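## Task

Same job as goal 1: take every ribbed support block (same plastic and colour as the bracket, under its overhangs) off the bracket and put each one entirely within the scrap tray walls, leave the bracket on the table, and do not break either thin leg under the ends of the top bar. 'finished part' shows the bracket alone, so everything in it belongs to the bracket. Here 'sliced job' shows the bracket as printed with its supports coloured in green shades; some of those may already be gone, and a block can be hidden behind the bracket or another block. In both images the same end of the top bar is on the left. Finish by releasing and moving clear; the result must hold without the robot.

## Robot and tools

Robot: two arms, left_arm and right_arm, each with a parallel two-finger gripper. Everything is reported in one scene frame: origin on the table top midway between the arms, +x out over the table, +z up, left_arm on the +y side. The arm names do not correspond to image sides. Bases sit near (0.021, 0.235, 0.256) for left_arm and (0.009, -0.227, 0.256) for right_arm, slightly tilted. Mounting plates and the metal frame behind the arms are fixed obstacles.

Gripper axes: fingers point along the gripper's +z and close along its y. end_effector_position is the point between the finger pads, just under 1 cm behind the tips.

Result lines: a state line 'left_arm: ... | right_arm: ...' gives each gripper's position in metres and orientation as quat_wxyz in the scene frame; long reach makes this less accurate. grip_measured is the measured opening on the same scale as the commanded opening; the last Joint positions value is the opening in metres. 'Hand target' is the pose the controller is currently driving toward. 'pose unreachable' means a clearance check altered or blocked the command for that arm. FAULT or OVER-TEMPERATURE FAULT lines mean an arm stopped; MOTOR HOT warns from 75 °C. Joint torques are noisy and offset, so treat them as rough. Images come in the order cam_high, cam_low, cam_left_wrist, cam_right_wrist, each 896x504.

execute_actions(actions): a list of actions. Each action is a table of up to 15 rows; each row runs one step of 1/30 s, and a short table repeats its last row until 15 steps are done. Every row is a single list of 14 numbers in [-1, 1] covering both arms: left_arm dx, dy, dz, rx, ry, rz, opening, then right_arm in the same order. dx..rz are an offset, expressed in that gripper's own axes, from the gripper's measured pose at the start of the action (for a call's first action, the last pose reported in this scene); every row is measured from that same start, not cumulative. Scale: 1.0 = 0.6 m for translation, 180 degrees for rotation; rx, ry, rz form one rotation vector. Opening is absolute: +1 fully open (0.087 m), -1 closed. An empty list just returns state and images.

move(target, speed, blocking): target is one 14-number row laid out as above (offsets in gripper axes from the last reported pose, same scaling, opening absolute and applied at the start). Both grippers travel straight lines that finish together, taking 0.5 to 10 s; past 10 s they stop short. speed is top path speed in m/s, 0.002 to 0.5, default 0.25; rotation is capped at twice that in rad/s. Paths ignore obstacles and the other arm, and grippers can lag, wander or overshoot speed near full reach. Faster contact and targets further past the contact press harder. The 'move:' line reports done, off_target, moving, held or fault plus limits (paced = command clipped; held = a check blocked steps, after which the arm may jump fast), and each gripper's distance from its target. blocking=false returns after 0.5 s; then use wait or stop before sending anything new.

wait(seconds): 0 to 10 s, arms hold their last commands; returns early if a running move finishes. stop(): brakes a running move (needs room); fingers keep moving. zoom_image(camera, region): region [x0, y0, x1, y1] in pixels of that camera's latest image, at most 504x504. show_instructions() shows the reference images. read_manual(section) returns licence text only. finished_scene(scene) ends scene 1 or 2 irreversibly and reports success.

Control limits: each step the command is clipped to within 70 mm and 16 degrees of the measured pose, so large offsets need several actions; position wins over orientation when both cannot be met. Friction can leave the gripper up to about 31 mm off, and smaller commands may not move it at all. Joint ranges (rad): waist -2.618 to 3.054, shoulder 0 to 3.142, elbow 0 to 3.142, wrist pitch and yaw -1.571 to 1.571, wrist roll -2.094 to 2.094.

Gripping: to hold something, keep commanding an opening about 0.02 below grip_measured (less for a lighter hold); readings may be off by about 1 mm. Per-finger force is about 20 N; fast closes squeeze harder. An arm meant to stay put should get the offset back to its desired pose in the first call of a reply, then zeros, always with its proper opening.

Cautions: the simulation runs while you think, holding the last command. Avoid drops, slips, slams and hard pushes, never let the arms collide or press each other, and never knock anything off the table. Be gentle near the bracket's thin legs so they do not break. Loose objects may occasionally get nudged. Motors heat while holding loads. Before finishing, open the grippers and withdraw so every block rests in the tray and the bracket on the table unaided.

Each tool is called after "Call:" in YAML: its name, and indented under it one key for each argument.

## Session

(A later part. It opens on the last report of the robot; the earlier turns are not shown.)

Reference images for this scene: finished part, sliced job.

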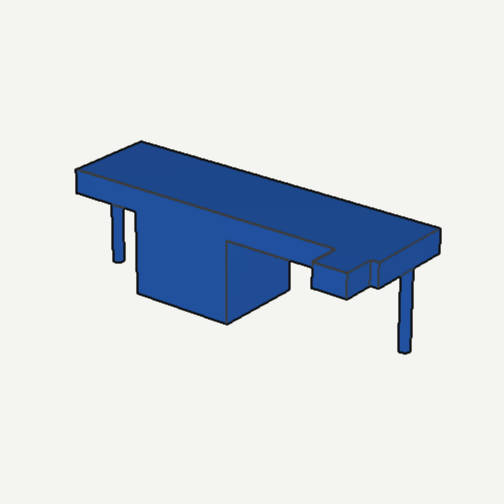

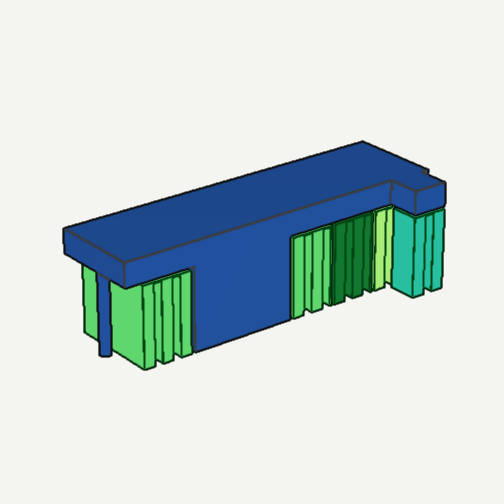

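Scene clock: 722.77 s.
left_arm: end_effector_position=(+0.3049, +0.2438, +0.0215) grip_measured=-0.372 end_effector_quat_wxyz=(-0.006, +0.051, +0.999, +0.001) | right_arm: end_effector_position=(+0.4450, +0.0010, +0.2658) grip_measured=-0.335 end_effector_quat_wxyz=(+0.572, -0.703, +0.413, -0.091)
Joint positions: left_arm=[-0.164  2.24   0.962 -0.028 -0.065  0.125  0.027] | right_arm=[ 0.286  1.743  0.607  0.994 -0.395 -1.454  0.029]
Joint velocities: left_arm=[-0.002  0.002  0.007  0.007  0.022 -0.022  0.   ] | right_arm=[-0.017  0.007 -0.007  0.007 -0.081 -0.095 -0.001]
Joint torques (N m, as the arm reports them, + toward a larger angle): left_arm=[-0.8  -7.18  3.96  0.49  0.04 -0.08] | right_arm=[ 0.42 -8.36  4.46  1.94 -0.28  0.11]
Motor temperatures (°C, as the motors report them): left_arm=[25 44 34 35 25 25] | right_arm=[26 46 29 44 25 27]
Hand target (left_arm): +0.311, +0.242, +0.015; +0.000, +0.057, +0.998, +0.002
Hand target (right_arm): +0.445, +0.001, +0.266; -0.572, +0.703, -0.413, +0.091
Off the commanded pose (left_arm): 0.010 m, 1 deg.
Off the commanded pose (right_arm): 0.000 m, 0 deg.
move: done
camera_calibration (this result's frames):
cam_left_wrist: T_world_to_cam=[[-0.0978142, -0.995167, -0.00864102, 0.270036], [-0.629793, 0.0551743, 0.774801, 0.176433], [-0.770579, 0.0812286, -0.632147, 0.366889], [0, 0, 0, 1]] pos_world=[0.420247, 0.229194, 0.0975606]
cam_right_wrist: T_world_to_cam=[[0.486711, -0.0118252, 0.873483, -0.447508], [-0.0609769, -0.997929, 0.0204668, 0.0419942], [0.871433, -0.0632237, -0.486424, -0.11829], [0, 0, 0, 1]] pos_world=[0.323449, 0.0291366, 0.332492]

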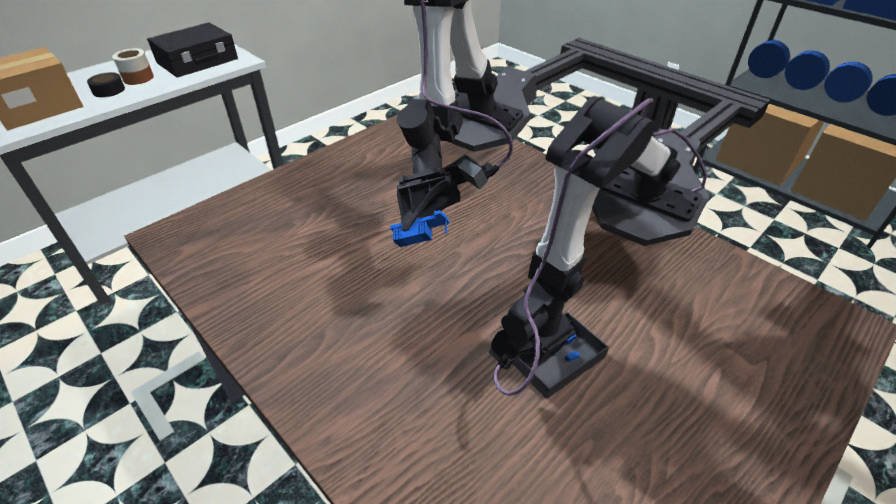

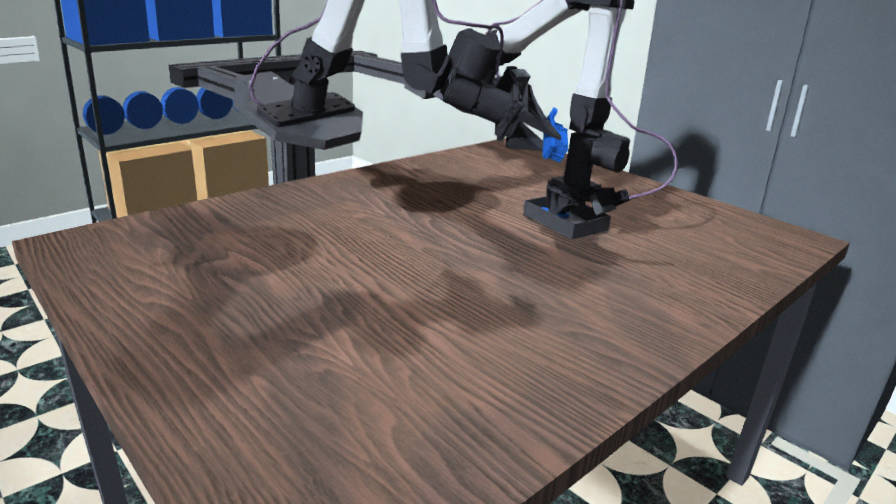

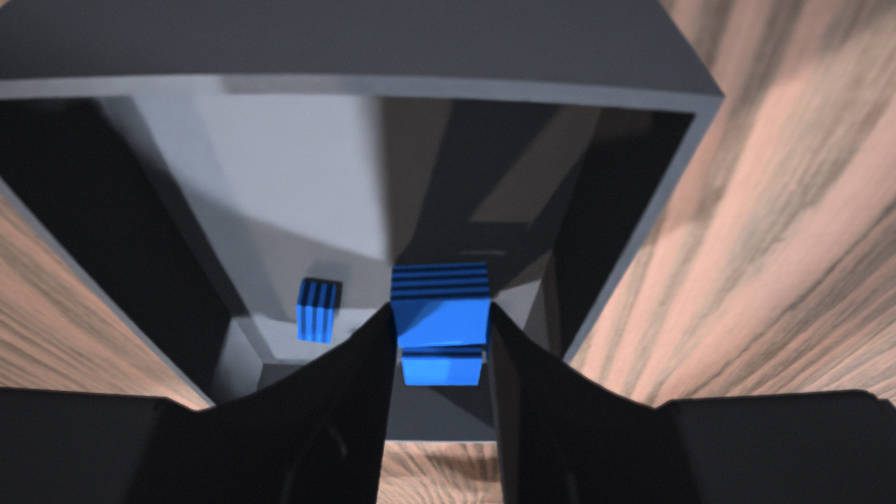

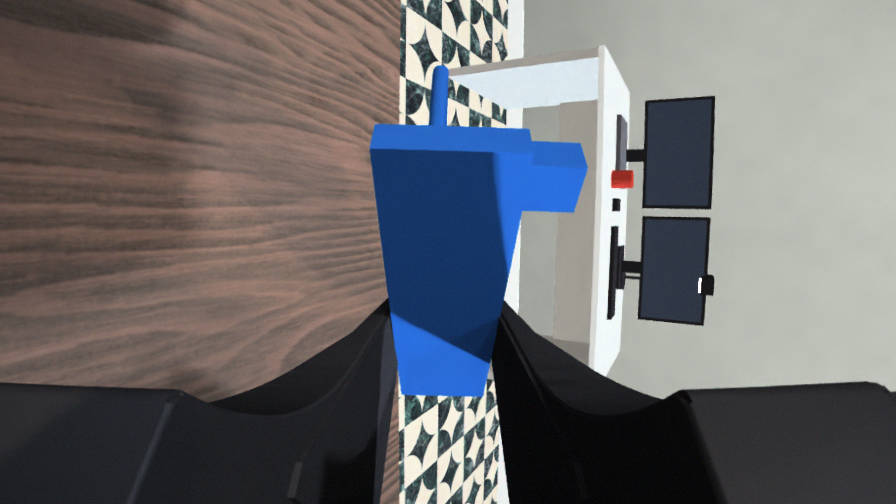

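Call:
execute_actions:
  actions:
    - [[0,0,0,0,0,0,-0.40,0,0,0,0,0,0,-0.40],[0,0,0,0,0,0,-0.385,0,0,0,0,0,0,-0.40],[0,0,0,0,0,0,-0.375,0,0,0,0,0,0,-0.40],[0,0,0,0,0,0,-0.365,0,0,0,0,0,0,-0.40],[0,0,0,0,0,0,-0.355,0,0,0,0,0,0,-0.40],[0,0,0,0,0,0,-0.34,0,0,0,0,0,0,-0.40],[0,0,0,0,0,0,-0.325,0,0,0,0,0,0,-0.40],[0,0,0,0,0,0,-0.31,0,0,0,0,0,0,-0.40],[0,0,0,0,0,0,-0.29,0,0,0,0,0,0,-0.40],[0,0,0,0,0,0,-0.27,0,0,0,0,0,0,-0.40],[0,0,0,0,0,0,-0.25,0,0,0,0,0,0,-0.40],[0,0,0,0,0,0,-0.23,0,0,0,0,0,0,-0.40],[0,0,0,0,0,0,-0.21,0,0,0,0,0,0,-0.40],[0,0,0,0,0,0,-0.20,0,0,0,0,0,0,-0.40],[0,0,0,0,0,0,-0.20,0,0,0,0,0,0,-0.40]]

Call:
move:
  target: [0, 0, -0.11, 0, 0, 0, -0.20, 0, 0, 0, 0, 0, 0, -0.40]
  speed: 0.1

Scene clock: 731.77 s.
left_arm: end_effector_position=(+0.3057, +0.2438, +0.0214) grip_measured=-0.202 end_effector_quat_wxyz=(-0.005, +0.051, +0.999, +0.001) | right_arm: end_effector_position=(+0.4450, +0.0010, +0.2658) grip_measured=-0.335 end_effector_quat_wxyz=(+0.572, -0.703, +0.413, -0.091)
Joint positions: left_arm=[-0.164  2.24   0.962 -0.025 -0.065  0.126  0.035] | right_arm=[ 0.286  1.743  0.607  0.994 -0.395 -1.454  0.029]
Joint velocities: left_arm=[ 0.007 -0.007 -0.012  0.051  0.007 -0.022  0.003] | right_arm=[-0.007 -0.007  0.012  0.037  0.007 -0.007 -0.   ]
Joint torques (N m, as the arm reports them, + toward a larger angle): left_arm=[-0.14 -9.09  1.93  0.35  0.06 -0.16] | right_arm=[ 0.39 -8.5   4.57  1.93 -0.27  0.09]
Motor temperatures (°C, as the motors report them): left_arm=[25 44 34 34 25 25] | right_arm=[26 46 30 44 25 27]
Hand target (left_arm): +0.305, +0.244, +0.022; -0.006, +0.051, +0.999, +0.001
Hand target (right_arm): +0.445, +0.001, +0.266; -0.572, +0.703, -0.413, +0.091
Off the commanded pose (left_arm): 0.001 m, 0 deg.
Off the commanded pose (right_arm): 0.000 m, 0 deg.
camera_calibration (this result's frames):
cam_left_wrist: T_world_to_cam=[[-0.0979777, -0.995148, -0.00900543, 0.270187], [-0.632139, 0.0552434, 0.772883, 0.177755], [-0.768636, 0.0814181, -0.634484, 0.366797], [0, 0, 0, 1]] pos_world=[0.420772, 0.229192, 0.0977762]
cam_right_wrist: T_world_to_cam=[[0.486711, -0.0118252, 0.873483, -0.447508], [-0.0609769, -0.997929, 0.0204668, 0.0419942], [0.871433, -0.0632237, -0.486424, -0.11829], [0, 0, 0, 1]] pos_world=[0.323449, 0.0291366, 0.332492]

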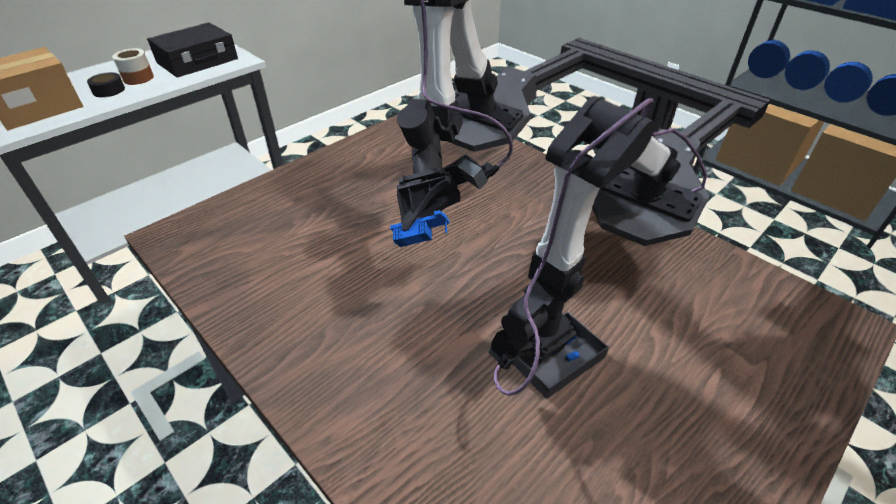

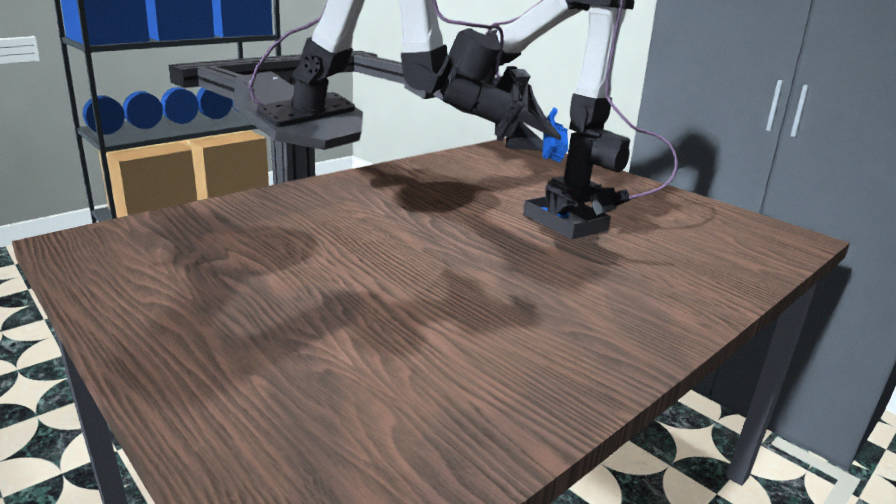

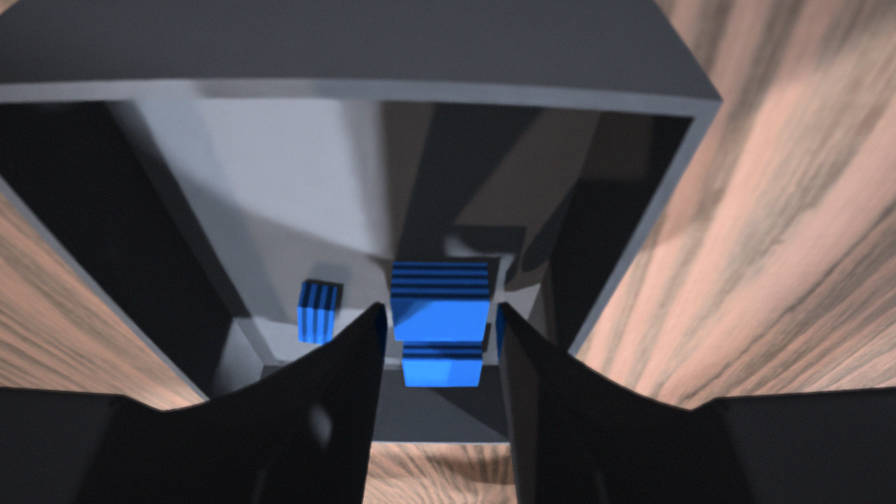

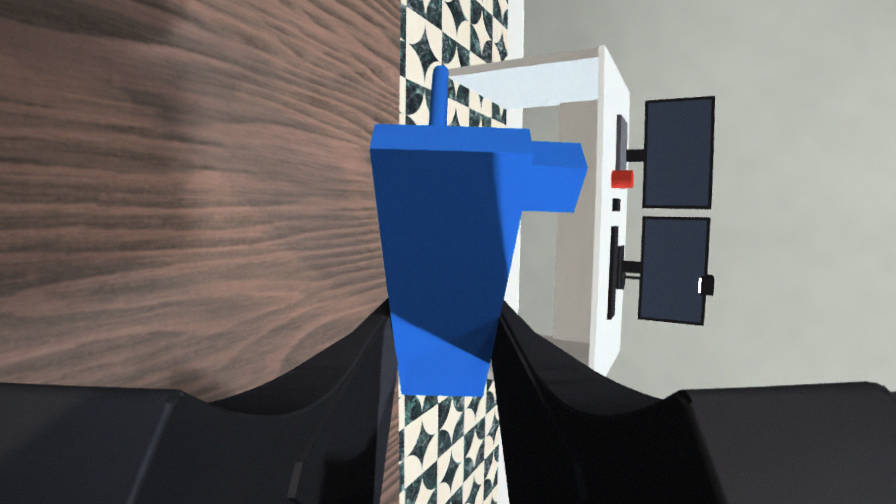

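Scene clock: 732.97 s.
left_arm: end_effector_position=(+0.3227, +0.2480, +0.0859) grip_measured=-0.200 end_effector_quat_wxyz=(+0.014, +0.048, +0.999, +0.002) | right_arm: end_effector_position=(+0.4450, +0.0010, +0.2658) grip_measured=-0.335 end_effector_quat_wxyz=(+0.572, -0.703, +0.413, -0.091)
Joint positions: left_arm=[-0.164  1.997  0.935 -0.203 -0.065  0.12   0.035] | right_arm=[ 0.286  1.743  0.607  0.994 -0.395 -1.454  0.029]
Joint velocities: left_arm=[ 0.002 -0.007  0.007  0.037 -0.037  0.066 -0.001] | right_arm=[ 0.017 -0.007  0.007 -0.066 -0.066 -0.022 -0.   ]
Joint torques (N m, as the arm reports them, + toward a larger angle): left_arm=[-1.42 -9.65  1.09  0.3   0.04 -0.24] | right_arm=[ 0.32 -8.44  4.47  1.96 -0.26  0.09]
Motor temperatures (°C, as the motors report them): left_arm=[25 44 34 34 25 25] | right_arm=[26 46 30 44 25 27]
Hand target (left_arm): +0.307, +0.244, +0.088; -0.005, +0.052, +0.999, +0.001
Hand target (right_arm): +0.445, +0.001, +0.266; -0.572, +0.703, -0.413, +0.091
Off the commanded pose (left_arm): 0.017 m, 2 deg.
Off the commanded pose (right_arm): 0.000 m, 0 deg.
move: off_target (left_arm)
camera_calibration (this result's frames):
cam_left_wrist: T_world_to_cam=[[-0.0898385, -0.995865, -0.0134562, 0.274552], [-0.661794, 0.0495938, 0.748043, 0.15145], [-0.744283, 0.0761084, -0.663513, 0.416429], [0, 0, 0, 1]] pos_world=[0.434835, 0.234212, 0.16671]
cam_right_wrist: T_world_to_cam=[[0.486711, -0.0118252, 0.873483, -0.447508], [-0.0609769, -0.997929, 0.0204668, 0.0419942], [0.871433, -0.0632237, -0.486424, -0.11829], [0, 0, 0, 1]] pos_world=[0.323449, 0.0291366, 0.332492]

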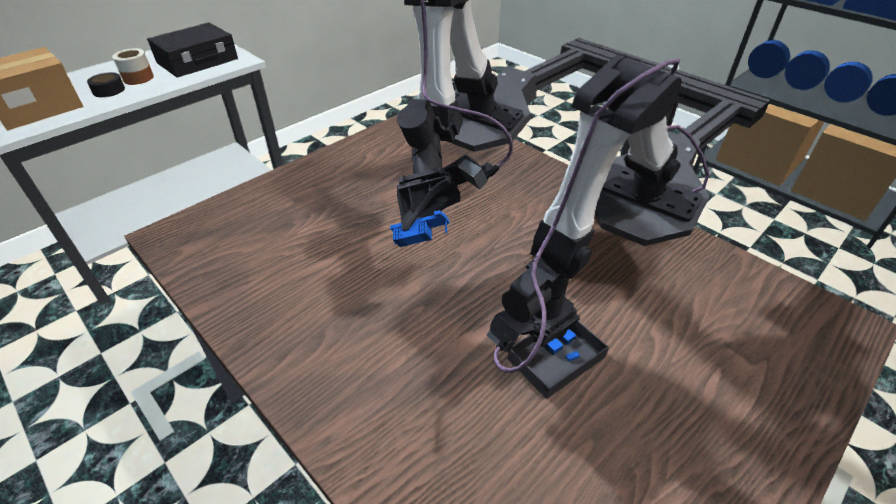

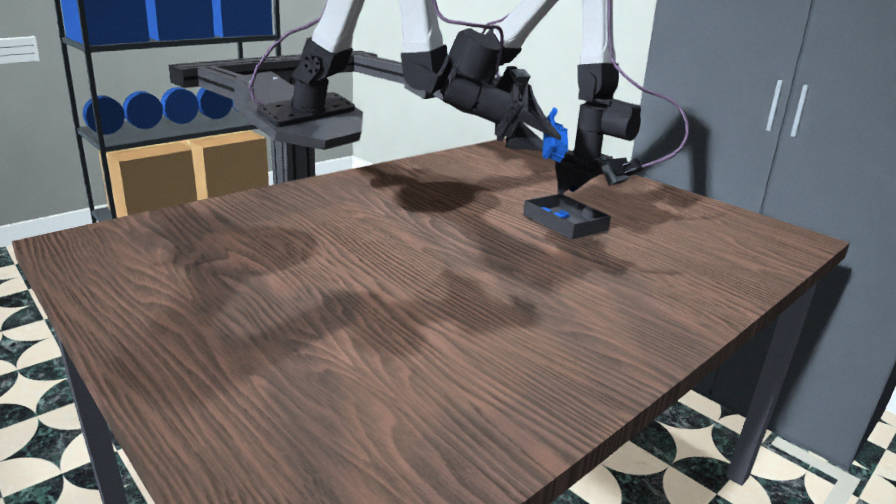

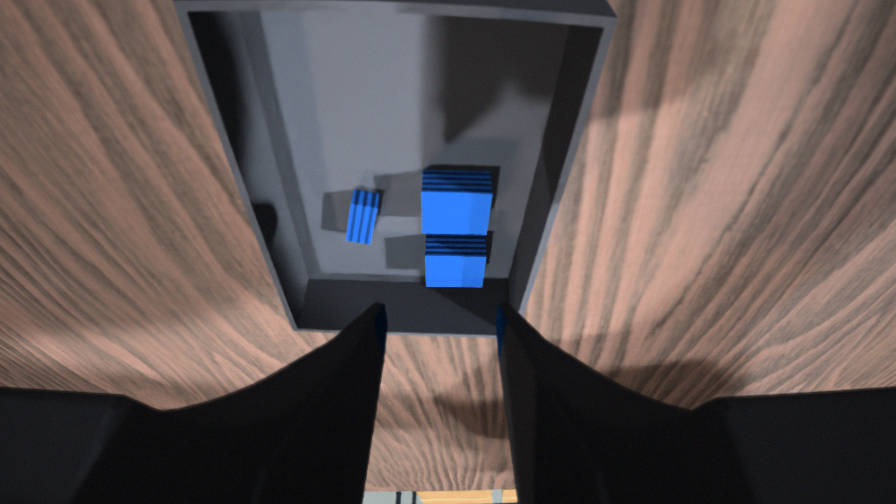

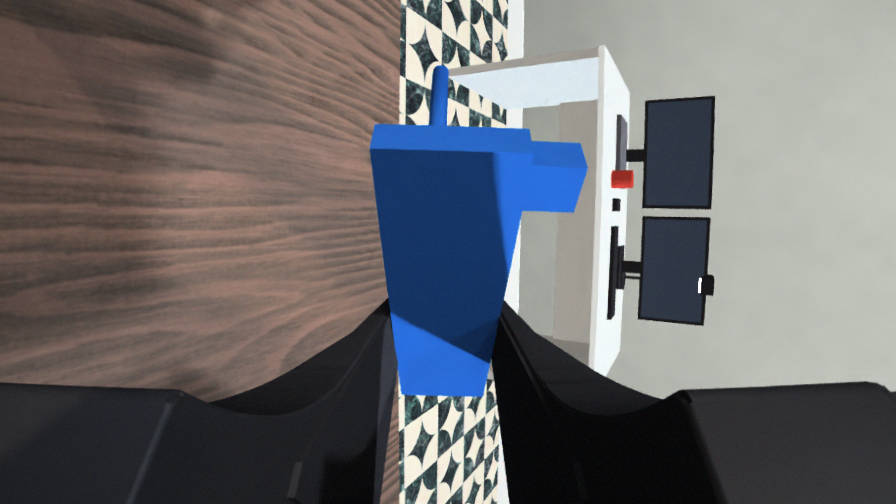

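Call:
move:
  target: [-0.1427, -0.2777, -0.3348, 0.3911, -0.0879, -0.3421, 0.05, 0, 0, 0, 0, 0, 0, -0.40]
  speed: 0.3

Scene clock: 787.67 s.
left_arm: end_effector_position=(+0.3957, +0.0768, +0.3037) grip_measured=+0.050 end_effector_quat_wxyz=(+0.120, -0.426, +0.694, -0.568) | right_arm: end_effector_position=(+0.4450, +0.0010, +0.2658) grip_measured=-0.335 end_effector_quat_wxyz=(+0.572, -0.703, +0.413, -0.091)
Joint positions: left_arm=[-0.244  1.567  0.441  0.893  0.669 -1.517  0.046] | right_arm=[ 0.286  1.743  0.607  0.994 -0.395 -1.454  0.029]
Joint velocities: left_arm=[-0.007  0.022  0.002 -0.007 -0.037  0.022 -0.001] | right_arm=[-0.012 -0.002 -0.002  0.037  0.007 -0.051 -0.   ]
Joint torques (N m, as the arm reports them, + toward a larger angle): left_arm=[-1.18 -4.69  2.23  1.88  0.15 -0.14] | right_arm=[ 0.4  -8.43  4.51  1.92 -0.28  0.09]
Motor temperatures (°C, as the motors report them): left_arm=[25 49 32 32 25 25] | right_arm=[26 46 30 44 25 27]
Hand target (left_arm): +0.386, +0.074, +0.291; +0.103, -0.439, +0.696, -0.559
Hand target (right_arm): +0.445, +0.001, +0.266; -0.572, +0.703, -0.413, +0.091
Off the commanded pose (left_arm): 0.018 m, 2 deg.
Off the commanded pose (right_arm): 0.000 m, 0 deg.
move: off_target (left_arm)
camera_calibration (this result's frames):
cam_left_wrist: T_world_to_cam=[[0.463098, 0.00667607, 0.886282, -0.455438], [-0.884925, 0.0593032, 0.461943, 0.219802], [-0.0494754, -0.998218, 0.033371, 0.224193], [0, 0, 0, 1]] pos_world=[0.416513, 0.213799, 0.294629]
cam_right_wrist: T_world_to_cam=[[0.486711, -0.0118252, 0.873483, -0.447508], [-0.0609769, -0.997929, 0.0204668, 0.0419942], [0.871433, -0.0632237, -0.486424, -0.11829], [0, 0, 0, 1]] pos_world=[0.323449, 0.0291366, 0.332492]

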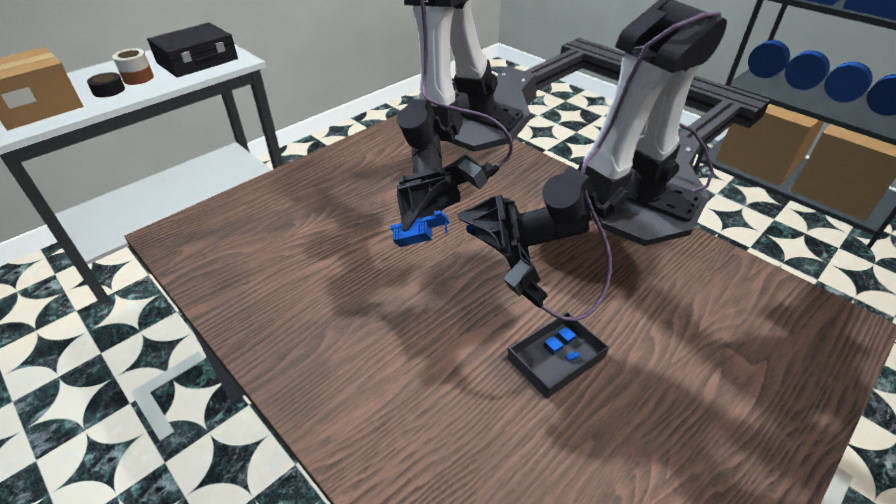

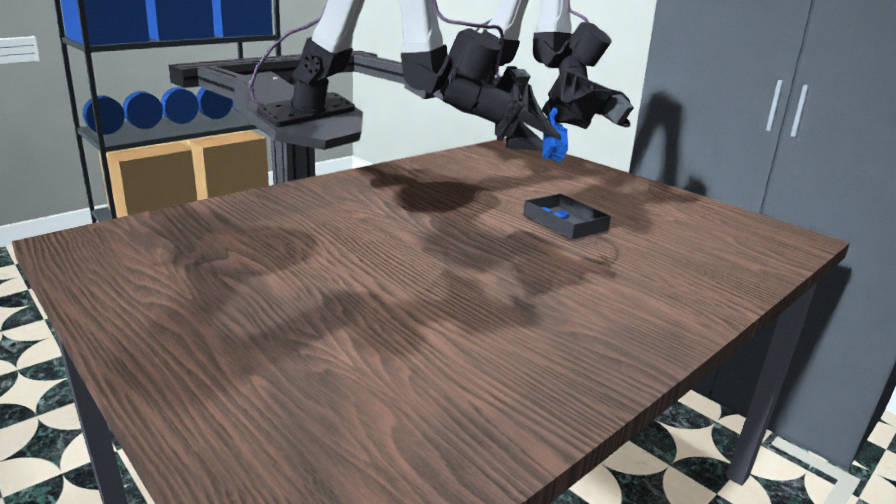

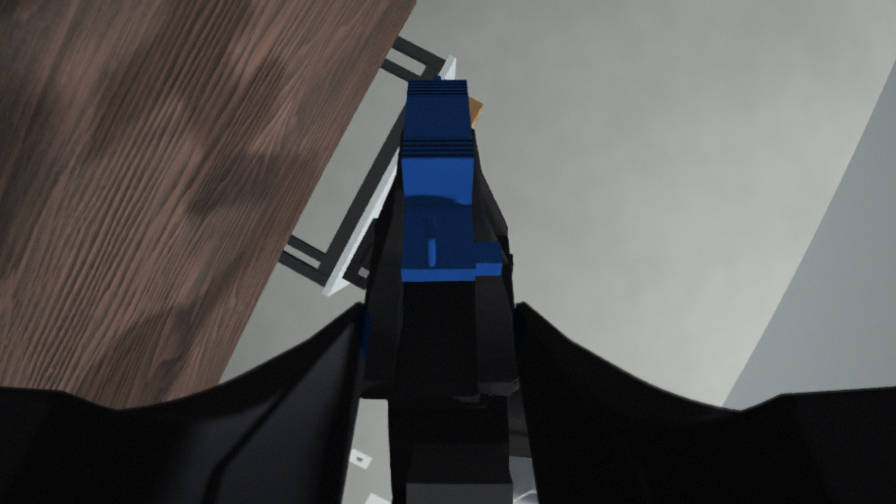

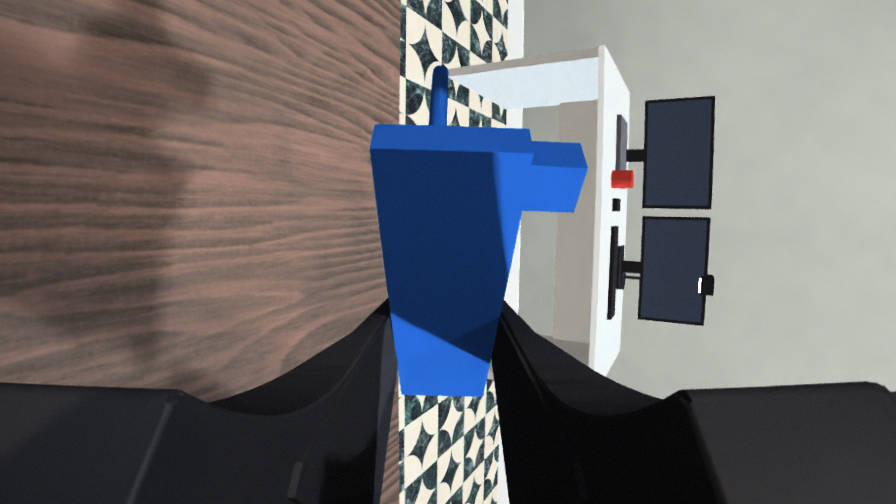

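Call:
move:
  target: [0, 0.0125, 0.1242, -0.006, 0, -0.004, 0.05, 0, 0, 0, 0, 0, 0, -0.40]
  speed: 0.04

Call:
zoom_image:
  camera: "cam_left_wrist"
  region: [310, 190, 590, 470]

Scene clock: 797.33 s.
left_arm: end_effector_position=(+0.4366, +0.0291, +0.2775) grip_measured=+0.050 end_effector_quat_wxyz=(+0.115, -0.428, +0.696, -0.565) | right_arm: end_effector_position=(+0.4450, +0.0010, +0.2658) grip_measured=-0.335 end_effector_quat_wxyz=(+0.572, -0.703, +0.413, -0.091)
Joint positions: left_arm=[-0.386  1.813  0.632  0.955  0.533 -1.554  0.046] | right_arm=[ 0.286  1.743  0.607  0.994 -0.395 -1.454  0.029]
Joint velocities: left_arm=[ 0.012 -0.007 -0.007  0.022  0.037 -0.022  0.001] | right_arm=[-0.012 -0.022 -0.002  0.007  0.095 -0.051  0.   ]
Joint torques (N m, as the arm reports them, + toward a larger angle): left_arm=[-1.72 -6.02  6.01  1.94  0.13 -0.17] | right_arm=[ 0.36 -8.35  4.43  1.93 -0.29  0.11]
Motor temperatures (°C, as the motors report them): left_arm=[25 47 32 34 25 25] | right_arm=[26 46 30 44 25 27]
Hand target (left_arm): +0.440, +0.025, +0.272; +0.112, -0.432, +0.696, -0.563
Hand target (right_arm): +0.445, +0.001, +0.266; -0.572, +0.703, -0.413, +0.091
Off the commanded pose (left_arm): 0.007 m, 1 deg.
Off the commanded pose (right_arm): 0.000 m, 0 deg.
move: done
camera_calibration (this result's frames):
cam_left_wrist: T_world_to_cam=[[0.473898, 0.00278642, 0.880576, -0.453935], [-0.879019, 0.0610147, 0.472867, 0.265296], [-0.0524105, -0.998133, 0.0313641, 0.181367], [0, 0, 0, 1]] pos_world=[0.457824, 0.166107, 0.268585]
cam_right_wrist: T_world_to_cam=[[0.486711, -0.0118252, 0.873483, -0.447508], [-0.0609769, -0.997929, 0.0204668, 0.0419942], [0.871433, -0.0632237, -0.486424, -0.11829], [0, 0, 0, 1]] pos_world=[0.323449, 0.0291366, 0.332492]

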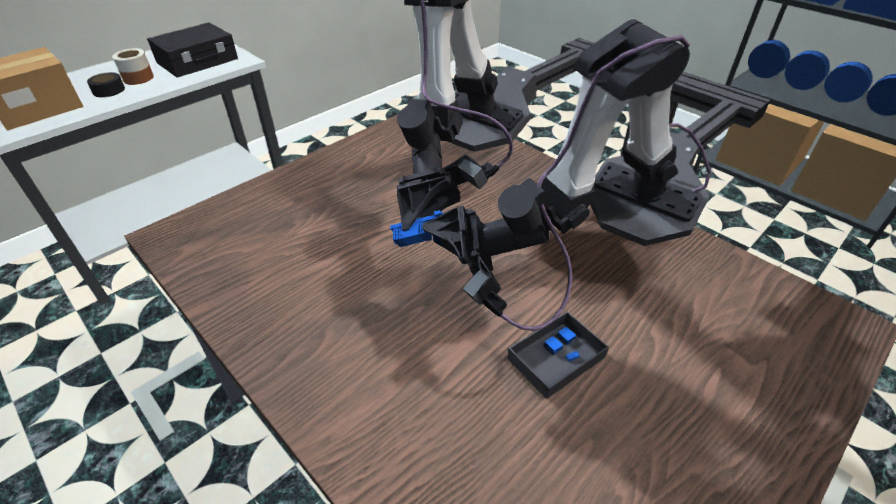

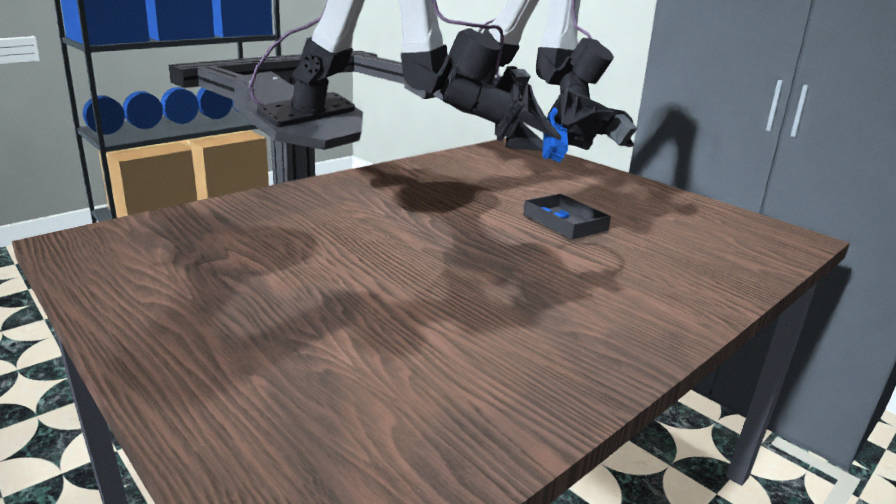

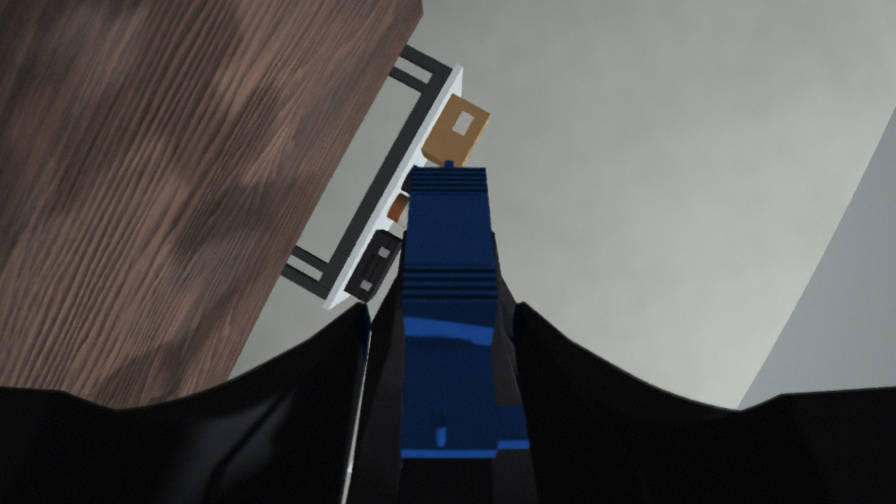

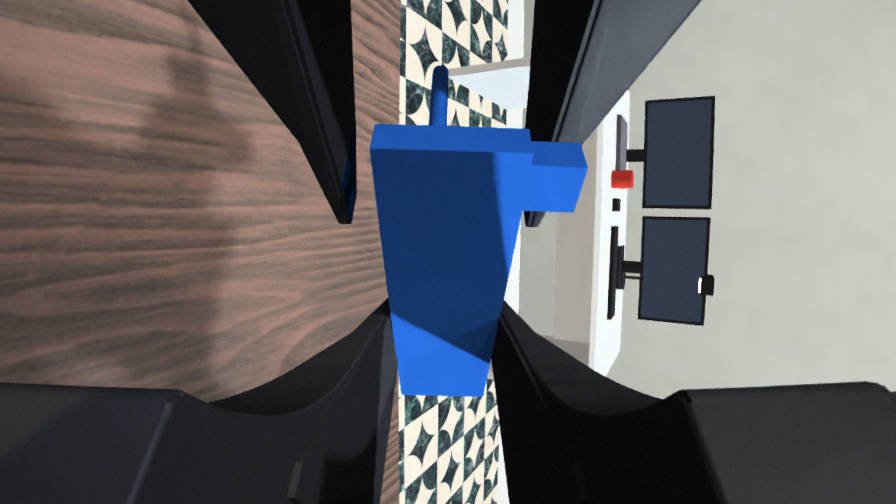

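Region (310, 190, 590, 470) of cam_left_wrist's 896x504 image, scaled by 1.800, with more detail than that image has.

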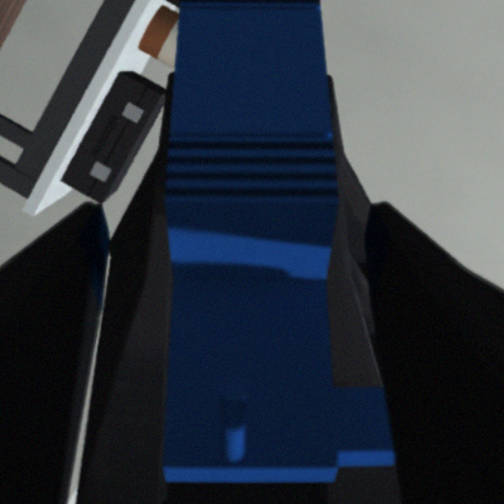

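Call:
execute_actions:
  actions:
    - [[0,0,0,0,0,0,0.02,0,0,0,0,0,0,-0.40],[0,0,0,0,0,0,-0.01,0,0,0,0,0,0,-0.40],[0,0,0,0,0,0,-0.04,0,0,0,0,0,0,-0.40],[0,0,0,0,0,0,-0.07,0,0,0,0,0,0,-0.40],[0,0,0,0,0,0,-0.10,0,0,0,0,0,0,-0.40],[0,0,0,0,0,0,-0.13,0,0,0,0,0,0,-0.40],[0,0,0,0,0,0,-0.16,0,0,0,0,0,0,-0.40],[0,0,0,0,0,0,-0.19,0,0,0,0,0,0,-0.40],[0,0,0,0,0,0,-0.215,0,0,0,0,0,0,-0.40],[0,0,0,0,0,0,-0.235,0,0,0,0,0,0,-0.40],[0,0,0,0,0,0,-0.255,0,0,0,0,0,0,-0.40],[0,0,0,0,0,0,-0.27,0,0,0,0,0,0,-0.40],[0,0,0,0,0,0,-0.285,0,0,0,0,0,0,-0.40],[0,0,0,0,0,0,-0.30,0,0,0,0,0,0,-0.40],[0,0,0,0,0,0,-0.31,0,0,0,0,0,0,-0.40]]
    - [[0,0,0,0,0,0,-0.32,0,0,0,0,0,0,-0.40],[0,0,0,0,0,0,-0.33,0,0,0,0,0,0,-0.40],[0,0,0,0,0,0,-0.34,0,0,0,0,0,0,-0.40],[0,0,0,0,0,0,-0.35,0,0,0,0,0,0,-0.40],[0,0,0,0,0,0,-0.36,0,0,0,0,0,0,-0.40],[0,0,0,0,0,0,-0.37,0,0,0,0,0,0,-0.40],[0,0,0,0,0,0,-0.38,0,0,0,0,0,0,-0.40],[0,0,0,0,0,0,-0.39,0,0,0,0,0,0,-0.40],[0,0,0,0,0,0,-0.40,0,0,0,0,0,0,-0.40],[0,0,0,0,0,0,-0.41,0,0,0,0,0,0,-0.40],[0,0,0,0,0,0,-0.42,0,0,0,0,0,0,-0.40],[0,0,0,0,0,0,-0.43,0,0,0,0,0,0,-0.40],[0,0,0,0,0,0,-0.44,0,0,0,0,0,0,-0.40],[0,0,0,0,0,0,-0.45,0,0,0,0,0,0,-0.40]]

Scene clock: 813.80 s.
left_arm: end_effector_position=(+0.4376, +0.0293, +0.2786) grip_measured=-0.397 end_effector_quat_wxyz=(+0.118, -0.427, +0.695, -0.566) | right_arm: end_effector_position=(+0.4448, +0.0009, +0.2653) grip_measured=-0.335 end_effector_quat_wxyz=(+0.571, -0.703, +0.413, -0.090)
Joint positions: left_arm=[-0.386  1.813  0.632  0.962  0.531 -1.554  0.026] | right_arm=[ 0.286  1.743  0.607  0.992 -0.395 -1.454  0.029]
Joint velocities: left_arm=[ 0.002  0.007 -0.007  0.037 -0.022 -0.022  0.   ] | right_arm=[-0.017 -0.002 -0.022  0.051 -0.037 -0.022 -0.001]
Joint torques (N m, as the arm reports them, + toward a larger angle): left_arm=[-0.66 -7.93  4.31  1.86  0.24 -0.09] | right_arm=[ 0.43 -8.43  4.56  1.96 -0.27  0.11]
Motor temperatures (°C, as the motors report them): left_arm=[25 46 33 36 25 25] | right_arm=[26 46 30 44 25 27]
Hand target (left_arm): +0.437, +0.029, +0.278; +0.117, -0.428, +0.695, -0.565
Hand target (right_arm): +0.445, +0.001, +0.266; -0.572, +0.703, -0.413, +0.091
Off the commanded pose (left_arm): 0.001 m, 0 deg.
Off the commanded pose (right_arm): 0.000 m, 0 deg.
camera_calibration (this result's frames):
cam_left_wrist: T_world_to_cam=[[0.468246, 0.00459342, 0.883586, -0.453768], [-0.882184, 0.058994, 0.467196, 0.268598], [-0.0499802, -0.998248, 0.0316759, 0.180446], [0, 0, 0, 1]] pos_world=[0.458447, 0.166369, 0.26974]
cam_right_wrist: T_world_to_cam=[[0.488527, -0.0109024, 0.872481, -0.447479], [-0.0607165, -0.997923, 0.021527, 0.04154], [0.870434, -0.0634905, -0.488174, -0.11743], [0, 0, 0, 1]] pos_world=[0.323342, 0.0291195, 0.332197]

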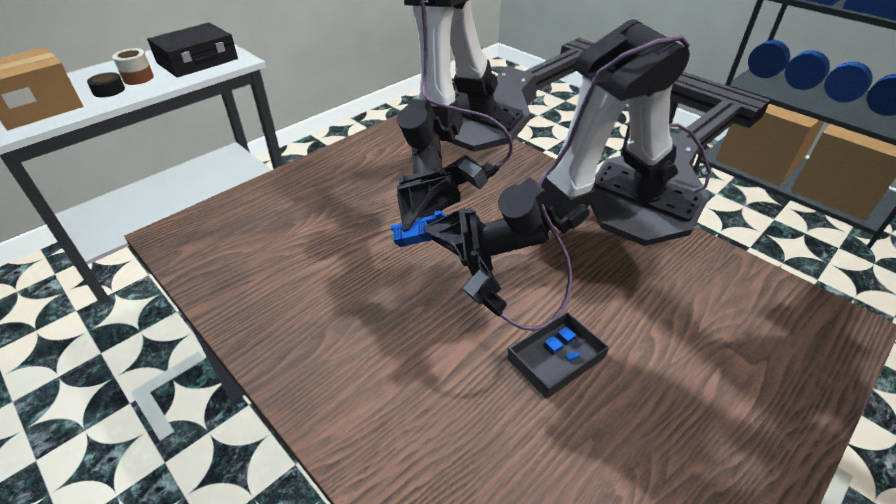

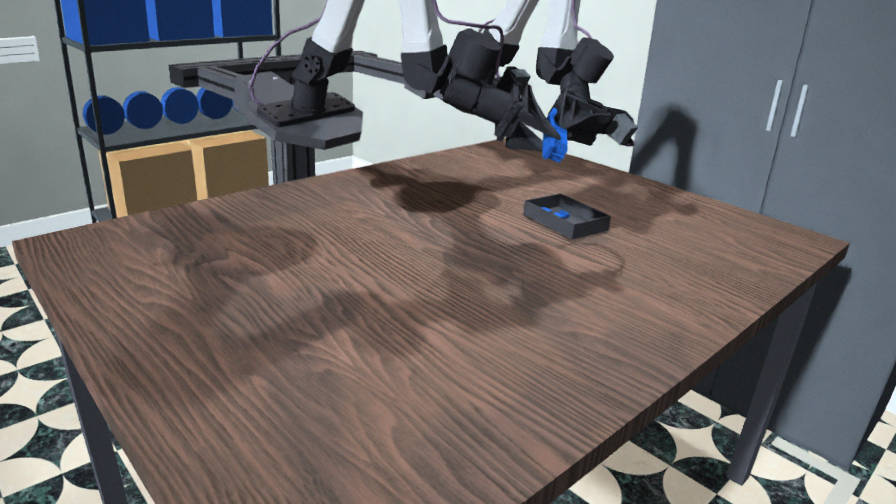

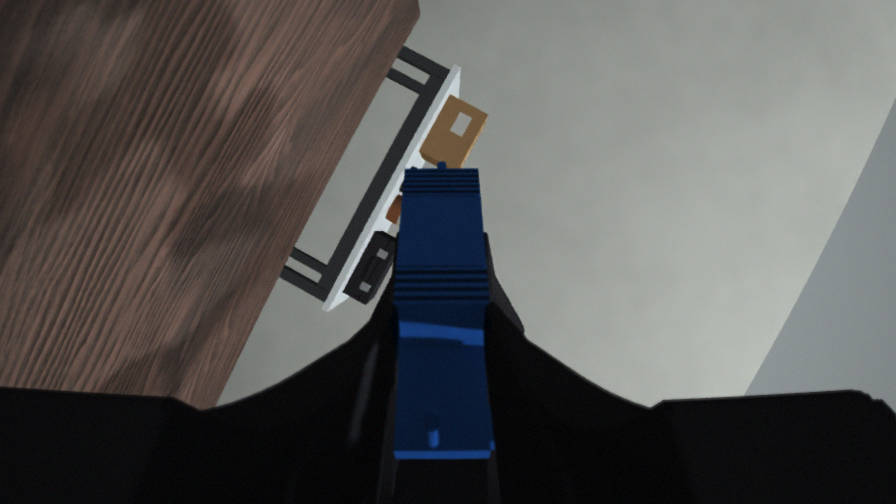

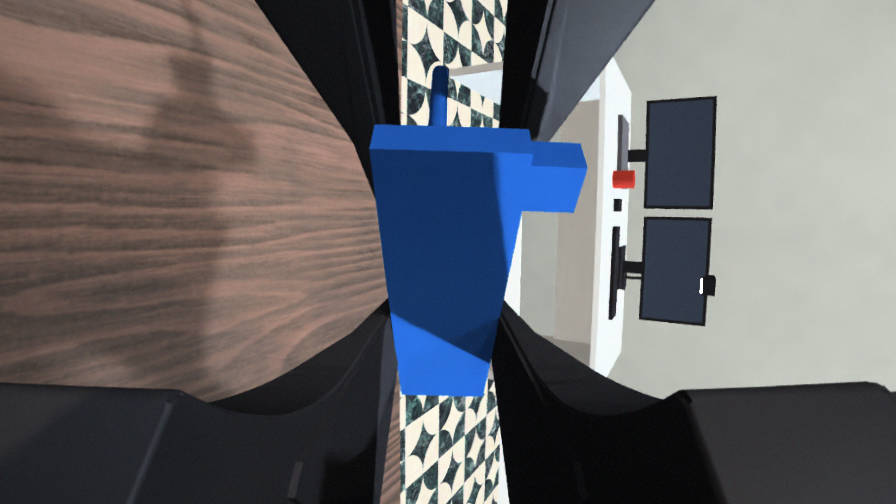

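Call:
zoom_image:
  camera: "cam_left_wrist"
  region: [350, 230, 540, 370]

Call:
zoom_image:
  camera: "cam_high"
  region: [370, 170, 500, 270]

Region (350, 230, 540, 370) of cam_left_wrist's 896x504 image, scaled by 2.653, with more detail than that image has; it fills the top 371 rows of this view, and the rest is white.

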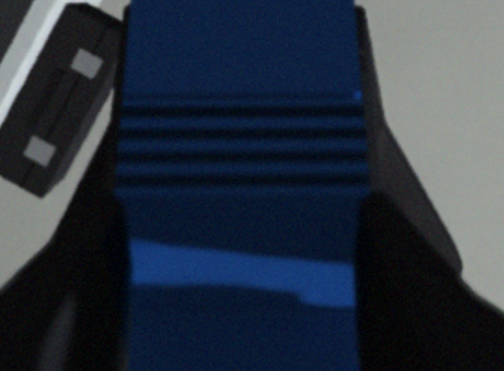

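Region (370, 170, 500, 270) of cam_high's 896x504 image, scaled by 3.877, with more detail than that image has; it fills the top 388 rows of this view, and the rest is white.

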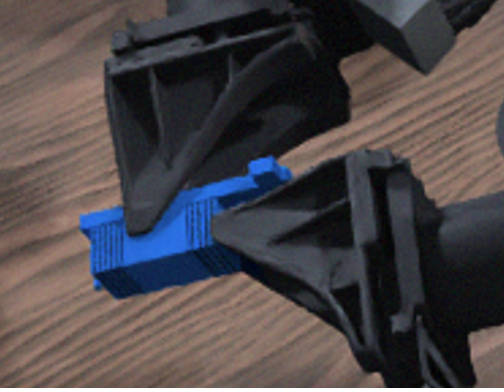

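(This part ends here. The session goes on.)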